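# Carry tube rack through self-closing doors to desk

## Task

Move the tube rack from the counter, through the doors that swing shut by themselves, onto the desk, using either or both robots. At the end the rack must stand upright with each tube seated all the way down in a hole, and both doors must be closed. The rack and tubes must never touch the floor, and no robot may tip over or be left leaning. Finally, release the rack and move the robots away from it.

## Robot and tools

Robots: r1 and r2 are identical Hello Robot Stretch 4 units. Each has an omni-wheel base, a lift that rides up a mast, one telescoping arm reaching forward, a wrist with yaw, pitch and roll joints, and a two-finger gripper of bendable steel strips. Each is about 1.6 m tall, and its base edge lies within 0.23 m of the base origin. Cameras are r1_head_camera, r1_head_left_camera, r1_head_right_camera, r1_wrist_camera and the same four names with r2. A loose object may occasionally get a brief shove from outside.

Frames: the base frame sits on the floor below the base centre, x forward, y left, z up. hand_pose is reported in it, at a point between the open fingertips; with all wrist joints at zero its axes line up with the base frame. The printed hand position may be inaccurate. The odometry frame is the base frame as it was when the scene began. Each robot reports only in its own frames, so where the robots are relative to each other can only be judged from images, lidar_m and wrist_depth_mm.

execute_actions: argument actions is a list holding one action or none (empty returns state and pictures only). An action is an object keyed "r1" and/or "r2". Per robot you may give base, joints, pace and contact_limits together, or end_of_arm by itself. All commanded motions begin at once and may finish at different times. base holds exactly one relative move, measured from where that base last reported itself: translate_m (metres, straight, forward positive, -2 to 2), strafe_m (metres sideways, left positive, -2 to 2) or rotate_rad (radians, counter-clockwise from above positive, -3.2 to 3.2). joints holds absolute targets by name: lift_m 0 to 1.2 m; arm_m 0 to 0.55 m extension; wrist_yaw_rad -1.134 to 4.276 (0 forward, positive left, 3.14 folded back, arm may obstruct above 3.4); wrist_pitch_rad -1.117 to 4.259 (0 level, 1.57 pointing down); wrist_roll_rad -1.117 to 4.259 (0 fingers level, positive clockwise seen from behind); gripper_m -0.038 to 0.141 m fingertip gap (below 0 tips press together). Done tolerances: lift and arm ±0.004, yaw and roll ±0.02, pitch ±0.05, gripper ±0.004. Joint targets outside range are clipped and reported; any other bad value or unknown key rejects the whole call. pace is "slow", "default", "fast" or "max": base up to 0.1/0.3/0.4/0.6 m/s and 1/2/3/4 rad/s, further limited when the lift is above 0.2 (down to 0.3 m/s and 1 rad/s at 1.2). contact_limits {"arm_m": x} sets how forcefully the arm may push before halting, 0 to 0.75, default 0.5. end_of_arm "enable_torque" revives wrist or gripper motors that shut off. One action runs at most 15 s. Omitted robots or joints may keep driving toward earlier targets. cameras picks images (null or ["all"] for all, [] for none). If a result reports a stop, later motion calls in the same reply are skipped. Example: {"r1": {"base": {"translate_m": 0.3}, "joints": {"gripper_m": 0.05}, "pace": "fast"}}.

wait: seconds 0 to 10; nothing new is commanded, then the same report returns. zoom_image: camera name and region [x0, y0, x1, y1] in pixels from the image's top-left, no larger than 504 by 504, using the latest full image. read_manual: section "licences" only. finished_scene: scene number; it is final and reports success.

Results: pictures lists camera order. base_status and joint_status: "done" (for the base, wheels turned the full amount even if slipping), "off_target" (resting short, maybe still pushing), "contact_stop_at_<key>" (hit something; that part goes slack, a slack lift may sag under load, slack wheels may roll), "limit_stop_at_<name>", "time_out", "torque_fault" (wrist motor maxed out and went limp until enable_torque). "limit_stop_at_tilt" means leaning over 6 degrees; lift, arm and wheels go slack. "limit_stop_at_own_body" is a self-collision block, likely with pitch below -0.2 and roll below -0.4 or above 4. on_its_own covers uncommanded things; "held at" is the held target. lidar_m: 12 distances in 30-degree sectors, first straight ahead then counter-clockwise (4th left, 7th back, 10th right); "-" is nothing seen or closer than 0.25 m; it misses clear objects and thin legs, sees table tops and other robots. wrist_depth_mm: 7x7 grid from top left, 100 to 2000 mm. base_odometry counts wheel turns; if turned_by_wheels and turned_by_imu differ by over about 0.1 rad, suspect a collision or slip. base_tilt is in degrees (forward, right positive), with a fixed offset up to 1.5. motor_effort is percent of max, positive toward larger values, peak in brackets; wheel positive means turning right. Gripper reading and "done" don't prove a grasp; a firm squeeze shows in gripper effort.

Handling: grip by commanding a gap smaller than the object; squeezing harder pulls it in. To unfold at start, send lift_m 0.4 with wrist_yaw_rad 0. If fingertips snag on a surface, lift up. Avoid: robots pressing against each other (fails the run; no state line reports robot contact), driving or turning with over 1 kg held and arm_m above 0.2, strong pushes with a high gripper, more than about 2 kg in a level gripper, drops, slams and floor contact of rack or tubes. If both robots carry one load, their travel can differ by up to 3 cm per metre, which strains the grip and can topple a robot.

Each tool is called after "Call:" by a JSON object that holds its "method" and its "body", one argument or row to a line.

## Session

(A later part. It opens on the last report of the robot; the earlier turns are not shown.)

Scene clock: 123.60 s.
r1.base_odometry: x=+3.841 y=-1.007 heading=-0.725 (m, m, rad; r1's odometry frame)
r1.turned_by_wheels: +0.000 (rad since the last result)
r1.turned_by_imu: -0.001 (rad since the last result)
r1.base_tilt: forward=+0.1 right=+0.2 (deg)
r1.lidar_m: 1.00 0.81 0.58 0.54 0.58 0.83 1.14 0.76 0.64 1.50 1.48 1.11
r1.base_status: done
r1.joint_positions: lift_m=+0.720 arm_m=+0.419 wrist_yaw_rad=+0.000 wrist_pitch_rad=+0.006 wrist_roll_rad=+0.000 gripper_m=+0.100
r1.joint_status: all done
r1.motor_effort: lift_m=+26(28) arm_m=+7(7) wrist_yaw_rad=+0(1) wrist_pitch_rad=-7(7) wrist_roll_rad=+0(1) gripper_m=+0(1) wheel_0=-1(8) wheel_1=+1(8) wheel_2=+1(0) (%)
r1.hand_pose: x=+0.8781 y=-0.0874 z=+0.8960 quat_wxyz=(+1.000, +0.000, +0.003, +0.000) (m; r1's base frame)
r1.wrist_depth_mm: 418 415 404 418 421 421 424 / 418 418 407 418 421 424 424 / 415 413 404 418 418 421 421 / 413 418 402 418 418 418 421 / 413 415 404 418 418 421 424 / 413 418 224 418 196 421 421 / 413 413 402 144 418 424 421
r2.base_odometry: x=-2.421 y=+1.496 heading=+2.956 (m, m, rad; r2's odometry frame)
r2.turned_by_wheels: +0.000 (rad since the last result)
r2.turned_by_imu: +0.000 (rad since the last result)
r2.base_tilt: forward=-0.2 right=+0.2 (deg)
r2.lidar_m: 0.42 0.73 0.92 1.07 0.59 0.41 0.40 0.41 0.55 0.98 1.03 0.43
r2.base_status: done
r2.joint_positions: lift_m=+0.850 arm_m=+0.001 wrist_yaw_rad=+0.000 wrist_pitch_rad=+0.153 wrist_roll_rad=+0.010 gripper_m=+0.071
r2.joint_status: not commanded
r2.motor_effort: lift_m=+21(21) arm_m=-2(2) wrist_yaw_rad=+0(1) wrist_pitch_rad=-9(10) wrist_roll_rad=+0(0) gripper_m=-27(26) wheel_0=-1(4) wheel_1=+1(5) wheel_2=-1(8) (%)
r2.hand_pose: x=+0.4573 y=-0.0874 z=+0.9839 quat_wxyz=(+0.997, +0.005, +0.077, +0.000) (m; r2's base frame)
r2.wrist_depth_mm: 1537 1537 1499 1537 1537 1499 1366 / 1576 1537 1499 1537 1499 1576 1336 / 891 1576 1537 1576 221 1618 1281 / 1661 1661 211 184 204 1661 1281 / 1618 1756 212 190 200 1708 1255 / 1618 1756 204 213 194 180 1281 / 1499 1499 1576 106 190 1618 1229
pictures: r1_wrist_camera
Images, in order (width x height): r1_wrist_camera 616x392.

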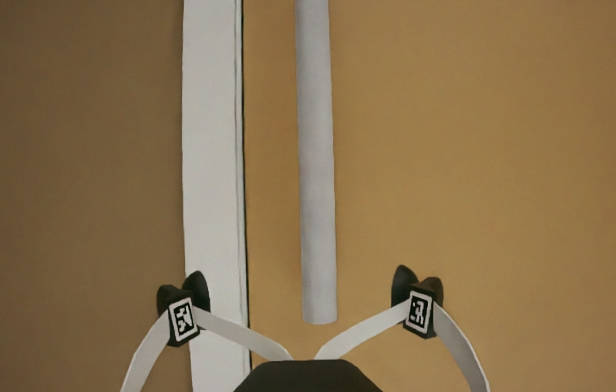

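Call:
{"method": "execute_actions", "body": {
  "actions": [
    {"r1":{"base":{"strafe_m":-0.014},"joints":{"arm_m":0.545}},"r2":{"base":{"strafe_m":0.76}}}
  ],
  "cameras": ["r1_wrist_camera","r2_head_right_camera"]
}}

Scene clock: 127.80 s.
r1.base_odometry: x=+3.832 y=-1.017 heading=-0.725 (m, m, rad; r1's odometry frame)
r1.turned_by_wheels: +0.000 (rad since the last result)
r1.turned_by_imu: -0.001 (rad since the last result)
r1.base_tilt: forward=+0.0 right=+0.5 (deg)
r1.lidar_m: 0.98 0.81 0.59 0.57 0.60 0.32 0.35 1.27 1.55 1.47 1.53 1.10
r1.base_status: done
r1.joint_positions: lift_m=+0.720 arm_m=+0.544 wrist_yaw_rad=+0.000 wrist_pitch_rad=+0.006 wrist_roll_rad=+0.000 gripper_m=+0.100
r1.joint_status: all done
r1.motor_effort: lift_m=+26(26) arm_m=+7(7) wrist_yaw_rad=-1(1) wrist_pitch_rad=-6(6) wrist_roll_rad=+0(1) gripper_m=-1(2) wheel_0=+0(6) wheel_1=+0(9) wheel_2=+0(2) (%)
r1.hand_pose: x=+1.0031 y=-0.0874 z=+0.8960 quat_wxyz=(+1.000, +0.000, +0.003, +0.000) (m; r1's base frame)
r1.wrist_depth_mm: 291 279 294 219 296 297 298 / 293 278 296 217 296 297 296 / 290 279 294 218 296 297 297 / 291 279 293 216 294 296 294 / 291 279 293 218 294 297 294 / 290 278 223 219 198 296 296 / 290 279 291 144 293 298 296
r2.base_odometry: x=-2.562 y=+0.750 heading=+2.956 (m, m, rad; r2's odometry frame)
r2.turned_by_wheels: +0.000 (rad since the last result)
r2.turned_by_imu: -0.002 (rad since the last result)
r2.base_tilt: forward=-0.1 right=+0.2 (deg)
r2.lidar_m: 0.41 0.49 0.32 0.30 0.32 0.36 0.33 0.36 0.57 1.27 1.81 0.44
r2.base_status: done
r2.joint_positions: lift_m=+0.850 arm_m=+0.001 wrist_yaw_rad=+0.000 wrist_pitch_rad=+0.153 wrist_roll_rad=+0.010 gripper_m=+0.071
r2.joint_status: not commanded
r2.motor_effort: lift_m=+21(21) arm_m=-2(1) wrist_yaw_rad=+1(1) wrist_pitch_rad=-9(7) wrist_roll_rad=+0(1) gripper_m=-29(28) wheel_0=+1(9) wheel_1=-1(9) wheel_2=+0(5) (%)
r2.hand_pose: x=+0.4573 y=-0.0874 z=+0.9839 quat_wxyz=(+0.997, +0.005, +0.077, +0.000) (m; r2's base frame)
r2.wrist_depth_mm: 564 809 1464 1499 1499 1499 418 / 569 820 1430 1537 1537 1537 1499 / 580 842 1160 1576 222 387 1537 / 591 866 211 183 203 387 392 / 591 809 212 190 199 397 1661 / 585 699 203 214 195 180 1708 / 585 866 1366 106 190 544 1618
pictures: r1_wrist_camera, r2_head_right_camera
Images, in order (width x height): r1_wrist_camera 616x392, r2_head_right_camera 420x672.

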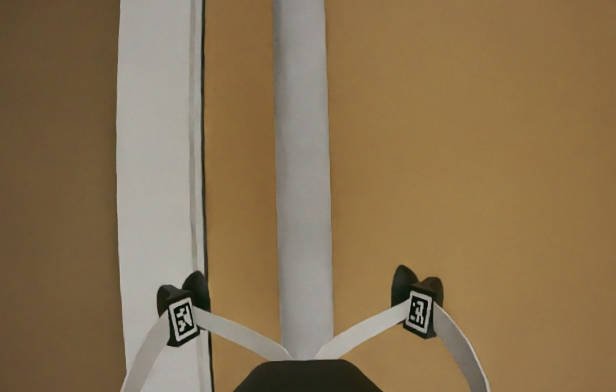

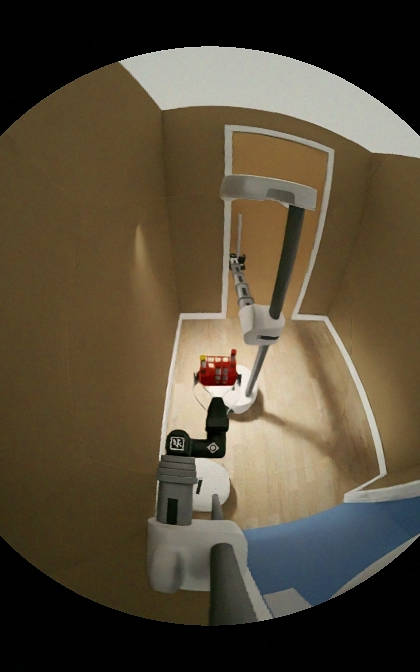

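Call:
{"method": "execute_actions", "body": {
  "actions": [
    {"r1":{"joints":{"gripper_m":-0.015,"arm_m":0.55}}}
  ],
  "cameras": ["r1_wrist_camera"]
}}

Call:
{"method": "execute_actions", "body": {
  "actions": [
    {"r1":{"base":{"strafe_m":-0.025},"joints":{"arm_m":0.37},"pace":"slow"}}
  ],
  "cameras": ["r1_wrist_camera"]
}}

Scene clock: 130.03 s.
r1.base_odometry: x=+3.832 y=-1.017 heading=-0.725 (m, m, rad; r1's odometry frame)
r1.turned_by_wheels: +0.000 (rad since the last result)
r1.turned_by_imu: -0.001 (rad since the last result)
r1.base_tilt: forward=+0.0 right=+0.2 (deg)
r1.lidar_m: 0.95 0.81 0.59 0.54 0.61 0.33 0.37 1.24 1.56 1.48 1.47 1.09
r1.base_status: not commanded
r1.joint_positions: lift_m=+0.720 arm_m=+0.546 wrist_yaw_rad=-0.002 wrist_pitch_rad=+0.006 wrist_roll_rad=+0.000 gripper_m=-0.014
r1.joint_status: all done
joint sent to its limit — the command would take r1.arm_m past its upper limit, so that joint was sent only as far as its limit.
r1.motor_effort: lift_m=+26(26) arm_m=+6(7) wrist_yaw_rad=+5(7) wrist_pitch_rad=-5(6) wrist_roll_rad=+1(1) gripper_m=-20(20) wheel_0=-2(2) wheel_1=+0(1) wheel_2=+0(0) (%)
r1.hand_pose: x=+1.0057 y=-0.0879 z=+0.8960 quat_wxyz=(+1.000, +0.000, +0.003, -0.001) (m; r1's base frame)
r1.wrist_depth_mm: 287 277 283 208 285 287 290 / 289 277 282 207 286 287 289 / 289 274 281 206 285 285 287 / 287 277 282 205 285 285 287 / 287 274 282 205 286 285 287 / 289 276 199 201 183 286 289 / 286 152 279 202 283 286 287
r2.base_odometry: x=-2.562 y=+0.750 heading=+2.956 (m, m, rad; r2's odometry frame)
r2.turned_by_wheels: +0.000 (rad since the last result)
r2.turned_by_imu: +0.000 (rad since the last result)
r2.base_tilt: forward=-0.1 right=+0.2 (deg)
r2.lidar_m: 0.41 0.46 0.34 0.30 0.33 0.35 0.33 0.35 0.58 1.27 1.80 0.42
r2.base_status: not commanded
r2.joint_positions: lift_m=+0.850 arm_m=+0.001 wrist_yaw_rad=+0.000 wrist_pitch_rad=+0.153 wrist_roll_rad=+0.010 gripper_m=+0.071
r2.joint_status: not commanded
r2.motor_effort: lift_m=+21(21) arm_m=-1(2) wrist_yaw_rad=+1(0) wrist_pitch_rad=-9(9) wrist_roll_rad=+0(0) gripper_m=-29(29) wheel_0=+1(1) wheel_1=-1(1) wheel_2=+1(0) (%)
r2.hand_pose: x=+0.4573 y=-0.0874 z=+0.9839 quat_wxyz=(+0.997, +0.005, +0.077, +0.000) (m; r2's base frame)
r2.wrist_depth_mm: 559 809 1499 1537 1537 1499 415 / 569 831 1464 1537 1537 1499 1464 / 574 842 1205 1618 220 387 1537 / 585 854 211 183 204 384 394 / 585 798 212 190 199 397 1661 / 585 699 203 213 195 180 1708 / 585 866 1366 106 190 544 1661
pictures: r1_wrist_camera
Images, in order (width x height): r1_wrist_camera 616x392.

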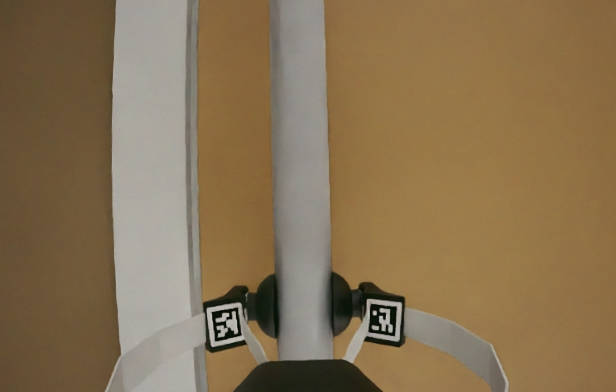

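Scene clock: 133.10 s.
r1.base_odometry: x=+3.815 y=-1.036 heading=-0.726 (m, m, rad; r1's odometry frame)
r1.turned_by_wheels: -0.001 (rad since the last result)
r1.turned_by_imu: -0.002 (rad since the last result)
r1.base_tilt: forward=+0.2 right=+0.3 (deg)
r1.lidar_m: 0.81 0.84 0.62 0.59 0.63 0.35 0.44 1.29 1.52 1.45 1.50 0.97
r1.base_status: done
r1.joint_positions: lift_m=+0.720 arm_m=+0.371 wrist_yaw_rad=-0.005 wrist_pitch_rad=+0.006 wrist_roll_rad=+0.000 gripper_m=-0.014
r1.joint_status: all done
r1.on_its_own: wrist_yaw_rad is at rest, and its effort (+14) is outside its rest range (-13 to +13)
r1.motor_effort: lift_m=+26(26) arm_m=-8(8) wrist_yaw_rad=+14(32) wrist_pitch_rad=-7(7) wrist_roll_rad=+2(2) gripper_m=-21(21) wheel_0=-4(12) wheel_1=-2(7) wheel_2=-1(7) (%)
r1.hand_pose: x=+0.8304 y=-0.0888 z=+0.8960 quat_wxyz=(+1.000, +0.000, +0.003, -0.002) (m; r1's base frame)
r1.wrist_depth_mm: 462 462 274 209 307 329 347 / 459 466 273 208 306 329 347 / 455 459 274 208 307 327 345 / 455 459 273 208 303 327 343 / 455 462 272 210 304 327 343 / 459 459 201 204 183 324 343 / 459 151 270 205 300 315 343
r2.base_odometry: x=-2.562 y=+0.750 heading=+2.956 (m, m, rad; r2's odometry frame)
r2.turned_by_wheels: +0.000 (rad since the last result)
r2.turned_by_imu: +0.000 (rad since the last result)
r2.base_tilt: forward=-0.2 right=+0.2 (deg)
r2.lidar_m: 0.43 0.47 0.33 0.31 0.31 0.35 0.32 0.35 0.56 1.30 1.81 0.42
r2.base_status: not commanded
r2.joint_positions: lift_m=+0.850 arm_m=+0.001 wrist_yaw_rad=+0.000 wrist_pitch_rad=+0.153 wrist_roll_rad=+0.010 gripper_m=+0.071
r2.joint_status: not commanded
r2.motor_effort: lift_m=+21(21) arm_m=-2(2) wrist_yaw_rad=+0(1) wrist_pitch_rad=-9(9) wrist_roll_rad=+0(0) gripper_m=-29(30) wheel_0=+1(1) wheel_1=-1(1) wheel_2=+1(1) (%)
r2.hand_pose: x=+0.4573 y=-0.0874 z=+0.9839 quat_wxyz=(+0.997, +0.005, +0.077, +0.000) (m; r2's base frame)
r2.wrist_depth_mm: 559 809 1499 1464 1366 1397 421 / 569 831 1464 1537 1397 1430 430 / 585 842 1308 1576 224 387 442 / 591 854 211 183 204 387 387 / 585 809 212 190 199 399 466 / 591 707 203 213 194 180 1756 / 585 854 1366 106 190 554 1661
pictures: r1_wrist_camera
Images, in order (width x height): r1_wrist_camera 616x392.

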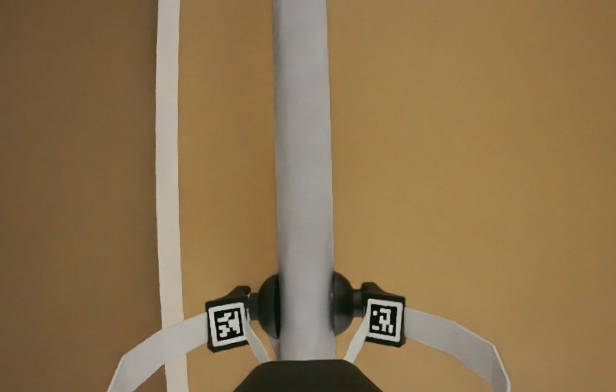

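Call:
{"method": "execute_actions", "body": {
  "actions": [
    {"r1":{"base":{"strafe_m":-0.05},"joints":{"arm_m":0.255},"pace":"slow"}}
  ],
  "cameras": []
}}

Call:
{"method": "execute_actions", "body": {
  "actions": [
    {"r1":{"base":{"strafe_m":-0.048},"joints":{"arm_m":0.16},"pace":"slow"}}
  ],
  "cameras": []
}}

Call:
{"method": "execute_actions", "body": {
  "actions": [
    {"r1":{"base":{"strafe_m":-0.058},"joints":{"arm_m":0.075},"pace":"slow"}}
  ],
  "cameras": ["r1_wrist_camera"]
}}

Scene clock: 135.80 s.
r1.base_odometry: x=+3.782 y=-1.074 heading=-0.725 (m, m, rad; r1's odometry frame)
r1.turned_by_wheels: +0.000 (rad since the last result)
r1.turned_by_imu: +0.000 (rad since the last result)
r1.base_tilt: forward=+0.1 right=+0.2 (deg)
r1.lidar_m: 0.70 0.94 0.66 0.64 0.67 0.36 0.74 1.28 1.45 1.41 1.50 0.85
r1.base_status: done
r1.joint_positions: lift_m=+0.720 arm_m=+0.256 wrist_yaw_rad=+0.001 wrist_pitch_rad=+0.007 wrist_roll_rad=+0.000 gripper_m=-0.014
r1.joint_status: all done
r1.motor_effort: lift_m=+26(26) arm_m=-8(10) wrist_yaw_rad=-2(35) wrist_pitch_rad=-8(9) wrist_roll_rad=+0(0) gripper_m=-19(22) wheel_0=+0(13) wheel_1=+0(9) wheel_2=+2(7) (%)
r1.hand_pose: x=+0.7159 y=-0.0872 z=+0.8959 quat_wxyz=(+1.000, +0.000, +0.003, +0.000) (m; r1's base frame)
r1.wrist_depth_mm: 569 574 271 213 329 368 404 / 574 574 271 211 327 366 402 / 580 569 270 213 325 362 404 / 574 574 270 213 324 364 402 / 580 580 271 212 324 362 402 / 574 574 197 207 183 362 399 / 574 156 259 205 317 343 399
r2.base_odometry: x=-2.562 y=+0.750 heading=+2.956 (m, m, rad; r2's odometry frame)
r2.turned_by_wheels: +0.000 (rad since the last result)
r2.turned_by_imu: +0.000 (rad since the last result)
r2.base_tilt: forward=-0.1 right=+0.2 (deg)
r2.lidar_m: 0.41 0.48 0.32 0.30 0.32 0.35 0.33 0.35 0.58 1.29 1.82 0.42
r2.base_status: not commanded
r2.joint_positions: lift_m=+0.850 arm_m=+0.001 wrist_yaw_rad=+0.000 wrist_pitch_rad=+0.153 wrist_roll_rad=+0.010 gripper_m=+0.071
r2.joint_status: not commanded
r2.motor_effort: lift_m=+21(21) arm_m=-2(2) wrist_yaw_rad=-1(1) wrist_pitch_rad=-9(9) wrist_roll_rad=+0(1) gripper_m=-27(27) wheel_0=+1(1) wheel_1=+0(1) wheel_2=+1(1) (%)
r2.hand_pose: x=+0.4573 y=-0.0874 z=+0.9839 quat_wxyz=(+0.997, +0.005, +0.077, +0.000) (m; r2's base frame)
r2.wrist_depth_mm: 564 809 1464 1537 1229 1308 1430 / 569 820 1464 1576 1255 1366 466 / 574 842 1308 1576 223 480 382 / 585 854 211 183 204 404 387 / 591 809 213 190 200 1537 397 / 585 699 203 213 193 180 504 / 580 854 1366 106 189 1618 1576
pictures: none
No camera images: the call's "cameras" was empty. Leave "cameras" out to get every camera's image.

Scene clock: 138.03 s.
r1.base_odometry: x=+3.750 y=-1.110 heading=-0.725 (m, m, rad; r1's odometry frame)
r1.turned_by_wheels: +0.000 (rad since the last result)
r1.turned_by_imu: +0.000 (rad since the last result)
r1.base_tilt: forward=+0.1 right=+0.3 (deg)
r1.lidar_m: 0.60 1.00 0.74 0.69 0.43 0.38 0.79 1.27 1.40 1.35 1.42 0.77
r1.base_status: done
r1.joint_positions: lift_m=+0.720 arm_m=+0.161 wrist_yaw_rad=+0.001 wrist_pitch_rad=+0.007 wrist_roll_rad=+0.000 gripper_m=-0.014
r1.joint_status: all done
r1.motor_effort: lift_m=+26(26) arm_m=-8(8) wrist_yaw_rad=-2(34) wrist_pitch_rad=-9(10) wrist_roll_rad=+1(0) gripper_m=-24(21) wheel_0=+1(12) wheel_1=-1(6) wheel_2=+3(5) (%)
r1.hand_pose: x=+0.6209 y=-0.0872 z=+0.8957 quat_wxyz=(+1.000, +0.000, +0.004, +0.000) (m; r1's base frame)
r1.wrist_depth_mm: 668 668 271 214 351 415 488 / 676 668 272 215 349 410 484 / 661 661 270 216 349 410 480 / 676 668 271 216 345 407 484 / 661 668 270 214 347 404 477 / 668 668 199 208 184 407 466 / 668 250 258 208 338 377 473
r2.base_odometry: x=-2.562 y=+0.750 heading=+2.956 (m, m, rad; r2's odometry frame)
r2.turned_by_wheels: +0.000 (rad since the last result)
r2.turned_by_imu: +0.000 (rad since the last result)
r2.base_tilt: forward=-0.1 right=+0.2 (deg)
r2.lidar_m: 0.40 0.47 0.32 0.30 0.33 0.34 0.33 0.35 0.58 1.28 1.82 0.41
r2.base_status: not commanded
r2.joint_positions: lift_m=+0.850 arm_m=+0.001 wrist_yaw_rad=+0.000 wrist_pitch_rad=+0.153 wrist_roll_rad=+0.010 gripper_m=+0.071
r2.joint_status: not commanded
r2.motor_effort: lift_m=+21(21) arm_m=-2(2) wrist_yaw_rad=+1(1) wrist_pitch_rad=-8(9) wrist_roll_rad=+0(0) gripper_m=-29(29) wheel_0=+1(1) wheel_1=+0(1) wheel_2=+1(1) (%)
r2.hand_pose: x=+0.4573 y=-0.0874 z=+0.9839 quat_wxyz=(+0.997, +0.005, +0.077, +0.000) (m; r2's base frame)
r2.wrist_depth_mm: 559 820 1499 1499 1537 1255 1464 / 564 831 1464 1537 1160 1308 1499 / 574 842 1308 1576 223 1281 402 / 580 854 211 183 204 512 389 / 585 809 212 190 199 1464 517 / 585 699 203 213 195 180 530 / 585 866 1366 106 190 1576 508
pictures: none
No camera images: the call's "cameras" was empty. Leave "cameras" out to get every camera's image.

Scene clock: 140.17 s.
r1.base_odometry: x=+3.712 y=-1.153 heading=-0.725 (m, m, rad; r1's odometry frame)
r1.turned_by_wheels: +0.000 (rad since the last result)
r1.turned_by_imu: +0.000 (rad since the last result)
r1.base_tilt: forward=+0.1 right=+0.0 (deg)
r1.lidar_m: 0.52 1.08 0.78 0.75 0.44 0.43 1.19 1.28 1.36 1.30 1.37 0.71
r1.base_status: done
r1.joint_positions: lift_m=+0.720 arm_m=+0.076 wrist_yaw_rad=+0.001 wrist_pitch_rad=+0.008 wrist_roll_rad=+0.000 gripper_m=-0.014
r1.joint_status: all done
r1.motor_effort: lift_m=+26(26) arm_m=-8(9) wrist_yaw_rad=-4(29) wrist_pitch_rad=-12(13) wrist_roll_rad=+2(2) gripper_m=-19(22) wheel_0=+1(9) wheel_1=-1(8) wheel_2=+3(3) (%)
r1.hand_pose: x=+0.5359 y=-0.0871 z=+0.8955 quat_wxyz=(+1.000, +0.000, +0.004, +0.001) (m; r1's base frame)
r1.wrist_depth_mm: 750 264 271 216 382 484 621 / 741 258 270 217 375 473 615 / 759 258 268 217 375 469 609 / 750 259 268 219 373 462 603 / 759 265 267 218 370 466 597 / 750 759 200 212 185 466 597 / 741 239 256 211 362 418 585
r2.base_odometry: x=-2.562 y=+0.750 heading=+2.956 (m, m, rad; r2's odometry frame)
r2.turned_by_wheels: +0.000 (rad since the last result)
r2.turned_by_imu: +0.000 (rad since the last result)
r2.base_tilt: forward=-0.1 right=+0.2 (deg)
r2.lidar_m: 0.43 0.45 0.32 0.30 0.33 0.35 0.33 0.36 0.59 1.30 1.82 0.41
r2.base_status: not commanded
r2.joint_positions: lift_m=+0.850 arm_m=+0.001 wrist_yaw_rad=+0.000 wrist_pitch_rad=+0.153 wrist_roll_rad=+0.010 gripper_m=+0.071
r2.joint_status: not commanded
r2.motor_effort: lift_m=+21(21) arm_m=-2(1) wrist_yaw_rad=+1(1) wrist_pitch_rad=-8(8) wrist_roll_rad=+1(1) gripper_m=-27(28) wheel_0=+1(1) wheel_1=-1(1) wheel_2=+1(1) (%)
r2.hand_pose: x=+0.4573 y=-0.0874 z=+0.9839 quat_wxyz=(+0.997, +0.005, +0.077, +0.000) (m; r2's base frame)
r2.wrist_depth_mm: 559 809 1499 1464 - 1160 1430 / 574 831 1430 1537 - 1205 1499 / 580 842 1281 1576 224 1205 991 / 585 854 211 183 204 798 449 / 585 809 212 190 199 1397 1618 / 585 699 203 213 195 180 1756 / 585 854 1366 106 190 1537 1576
pictures: r1_wrist_camera
Images, in order (width x height): r1_wrist_camera 616x392.

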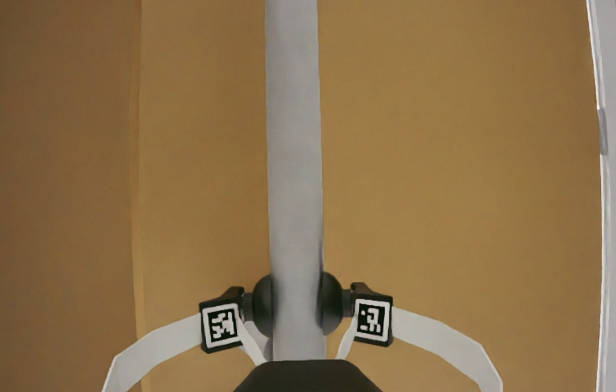

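Call:
{"method": "execute_actions", "body": {
  "actions": [
    {"r1":{"base":{"strafe_m":-0.064},"joints":{"arm_m":0.005,"gripper_m":-0.035},"pace":"slow"}}
  ],
  "cameras": ["r1_wrist_camera"]
}}

Call:
{"method": "execute_actions", "body": {
  "actions": [
    {"r1":{"base":{"translate_m":-0.13},"joints":{"arm_m":0.1},"pace":"slow"}}
  ],
  "cameras": ["r1_wrist_camera"]
}}

Scene clock: 142.47 s.
r1.base_odometry: x=+3.670 y=-1.201 heading=-0.725 (m, m, rad; r1's odometry frame)
r1.turned_by_wheels: +0.000 (rad since the last result)
r1.turned_by_imu: -0.001 (rad since the last result)
r1.base_tilt: forward=+0.1 right=+0.2 (deg)
r1.lidar_m: 0.42 1.10 0.85 0.83 0.47 0.45 1.22 1.29 1.29 1.24 1.33 0.65
r1.base_status: done
r1.joint_positions: lift_m=+0.720 arm_m=+0.006 wrist_yaw_rad=+0.001 wrist_pitch_rad=+0.009 wrist_roll_rad=+0.000 gripper_m=-0.034
r1.joint_status: all done
r1.motor_effort: lift_m=+26(26) arm_m=-8(8) wrist_yaw_rad=-3(14) wrist_pitch_rad=-15(15) wrist_roll_rad=+1(0) gripper_m=-27(22) wheel_0=+1(5) wheel_1=-3(6) wheel_2=+2(2) (%)
r1.hand_pose: x=+0.4659 y=-0.0871 z=+0.8952 quat_wxyz=(+1.000, +0.000, +0.004, +0.001) (m; r1's base frame)
r1.wrist_depth_mm: 820 238 266 211 410 569 809 / 820 236 267 212 407 564 809 / 831 236 265 214 404 554 809 / 820 236 265 213 399 549 809 / 820 237 264 215 399 549 798 / 820 238 191 208 179 544 798 / 809 152 241 208 382 150 809
r2.base_odometry: x=-2.562 y=+0.750 heading=+2.956 (m, m, rad; r2's odometry frame)
r2.turned_by_wheels: +0.000 (rad since the last result)
r2.turned_by_imu: +0.000 (rad since the last result)
r2.base_tilt: forward=-0.1 right=+0.2 (deg)
r2.lidar_m: 0.43 0.48 0.32 0.30 0.32 0.36 0.32 0.33 0.60 1.28 1.82 0.41
r2.base_status: not commanded
r2.joint_positions: lift_m=+0.850 arm_m=+0.001 wrist_yaw_rad=+0.000 wrist_pitch_rad=+0.153 wrist_roll_rad=+0.010 gripper_m=+0.071
r2.joint_status: not commanded
r2.motor_effort: lift_m=+21(21) arm_m=-1(2) wrist_yaw_rad=+1(1) wrist_pitch_rad=-9(8) wrist_roll_rad=+0(0) gripper_m=-28(28) wheel_0=+1(1) wheel_1=-1(1) wheel_2=+1(1) (%)
r2.hand_pose: x=+0.4573 y=-0.0874 z=+0.9839 quat_wxyz=(+0.997, +0.005, +0.077, +0.000) (m; r2's base frame)
r2.wrist_depth_mm: 564 809 1499 1499 - 1042 1366 / 564 831 1464 1537 - 1060 1499 / 580 842 1308 1618 223 1060 1499 / 585 866 211 183 204 917 580 / 591 798 212 190 199 1281 1661 / 591 699 203 213 194 180 1708 / 580 866 1366 106 190 1430 1661
pictures: r1_wrist_camera
Images, in order (width x height): r1_wrist_camera 616x392.

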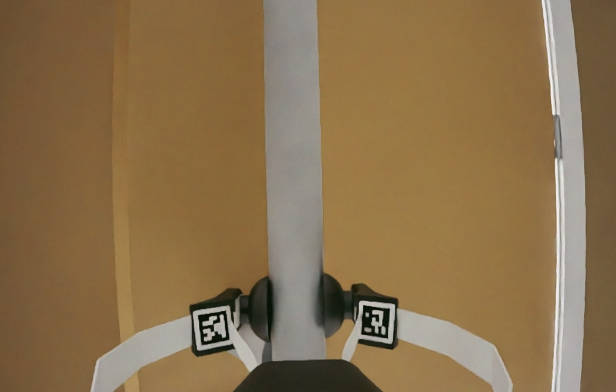

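Scene clock: 145.03 s.
r1.base_odometry: x=+3.572 y=-1.115 heading=-0.725 (m, m, rad; r1's odometry frame)
r1.turned_by_wheels: +0.000 (rad since the last result)
r1.turned_by_imu: -0.001 (rad since the last result)
r1.base_tilt: forward=+0.1 right=+0.2 (deg)
r1.lidar_m: 0.64 1.18 0.86 0.81 0.39 0.57 1.07 1.14 1.30 1.24 1.30 0.95
r1.base_status: done
r1.joint_positions: lift_m=+0.720 arm_m=+0.099 wrist_yaw_rad=+0.000 wrist_pitch_rad=+0.006 wrist_roll_rad=+0.000 gripper_m=-0.035
r1.joint_status: all done
r1.motor_effort: lift_m=+25(26) arm_m=+7(12) wrist_yaw_rad=+1(25) wrist_pitch_rad=-6(15) wrist_roll_rad=+1(1) gripper_m=-17(28) wheel_0=-1(10) wheel_1=-2(6) wheel_2=+2(8) (%)
r1.hand_pose: x=+0.5581 y=-0.0874 z=+0.8960 quat_wxyz=(+1.000, +0.000, +0.003, +0.000) (m; r1's base frame)
r1.wrist_depth_mm: 854 373 387 480 580 723 866 / 866 373 387 477 569 715 878 / 854 375 387 477 564 715 854 / 854 373 389 477 564 707 866 / 854 373 384 473 559 699 854 / 854 375 325 196 535 707 842 / 854 359 397 166 549 699 866
r2.base_odometry: x=-2.562 y=+0.750 heading=+2.956 (m, m, rad; r2's odometry frame)
r2.turned_by_wheels: +0.000 (rad since the last result)
r2.turned_by_imu: +0.000 (rad since the last result)
r2.base_tilt: forward=-0.1 right=+0.2 (deg)
r2.lidar_m: 0.41 0.47 0.32 0.29 0.33 0.33 0.33 0.36 0.60 1.29 0.68 0.40
r2.base_status: not commanded
r2.joint_positions: lift_m=+0.850 arm_m=+0.001 wrist_yaw_rad=+0.000 wrist_pitch_rad=+0.153 wrist_roll_rad=+0.010 gripper_m=+0.071
r2.joint_status: not commanded
r2.motor_effort: lift_m=+21(21) arm_m=-2(2) wrist_yaw_rad=+0(1) wrist_pitch_rad=-10(9) wrist_roll_rad=+1(0) gripper_m=-27(28) wheel_0=+1(1) wheel_1=-1(1) wheel_2=+1(1) (%)
r2.hand_pose: x=+0.4573 y=-0.0874 z=+0.9839 quat_wxyz=(+0.997, +0.005, +0.077, +0.000) (m; r2's base frame)
r2.wrist_depth_mm: 564 809 1499 1537 - 1182 1397 / 569 831 1430 1537 - 1229 1499 / 580 842 1308 1576 223 1255 1576 / 585 854 211 183 204 1255 580 / 591 798 212 190 199 1430 1708 / 585 691 202 214 194 180 1756 / 580 866 1366 106 190 1537 1708
pictures: r1_wrist_camera
Images, in order (width x height): r1_wrist_camera 616x392.

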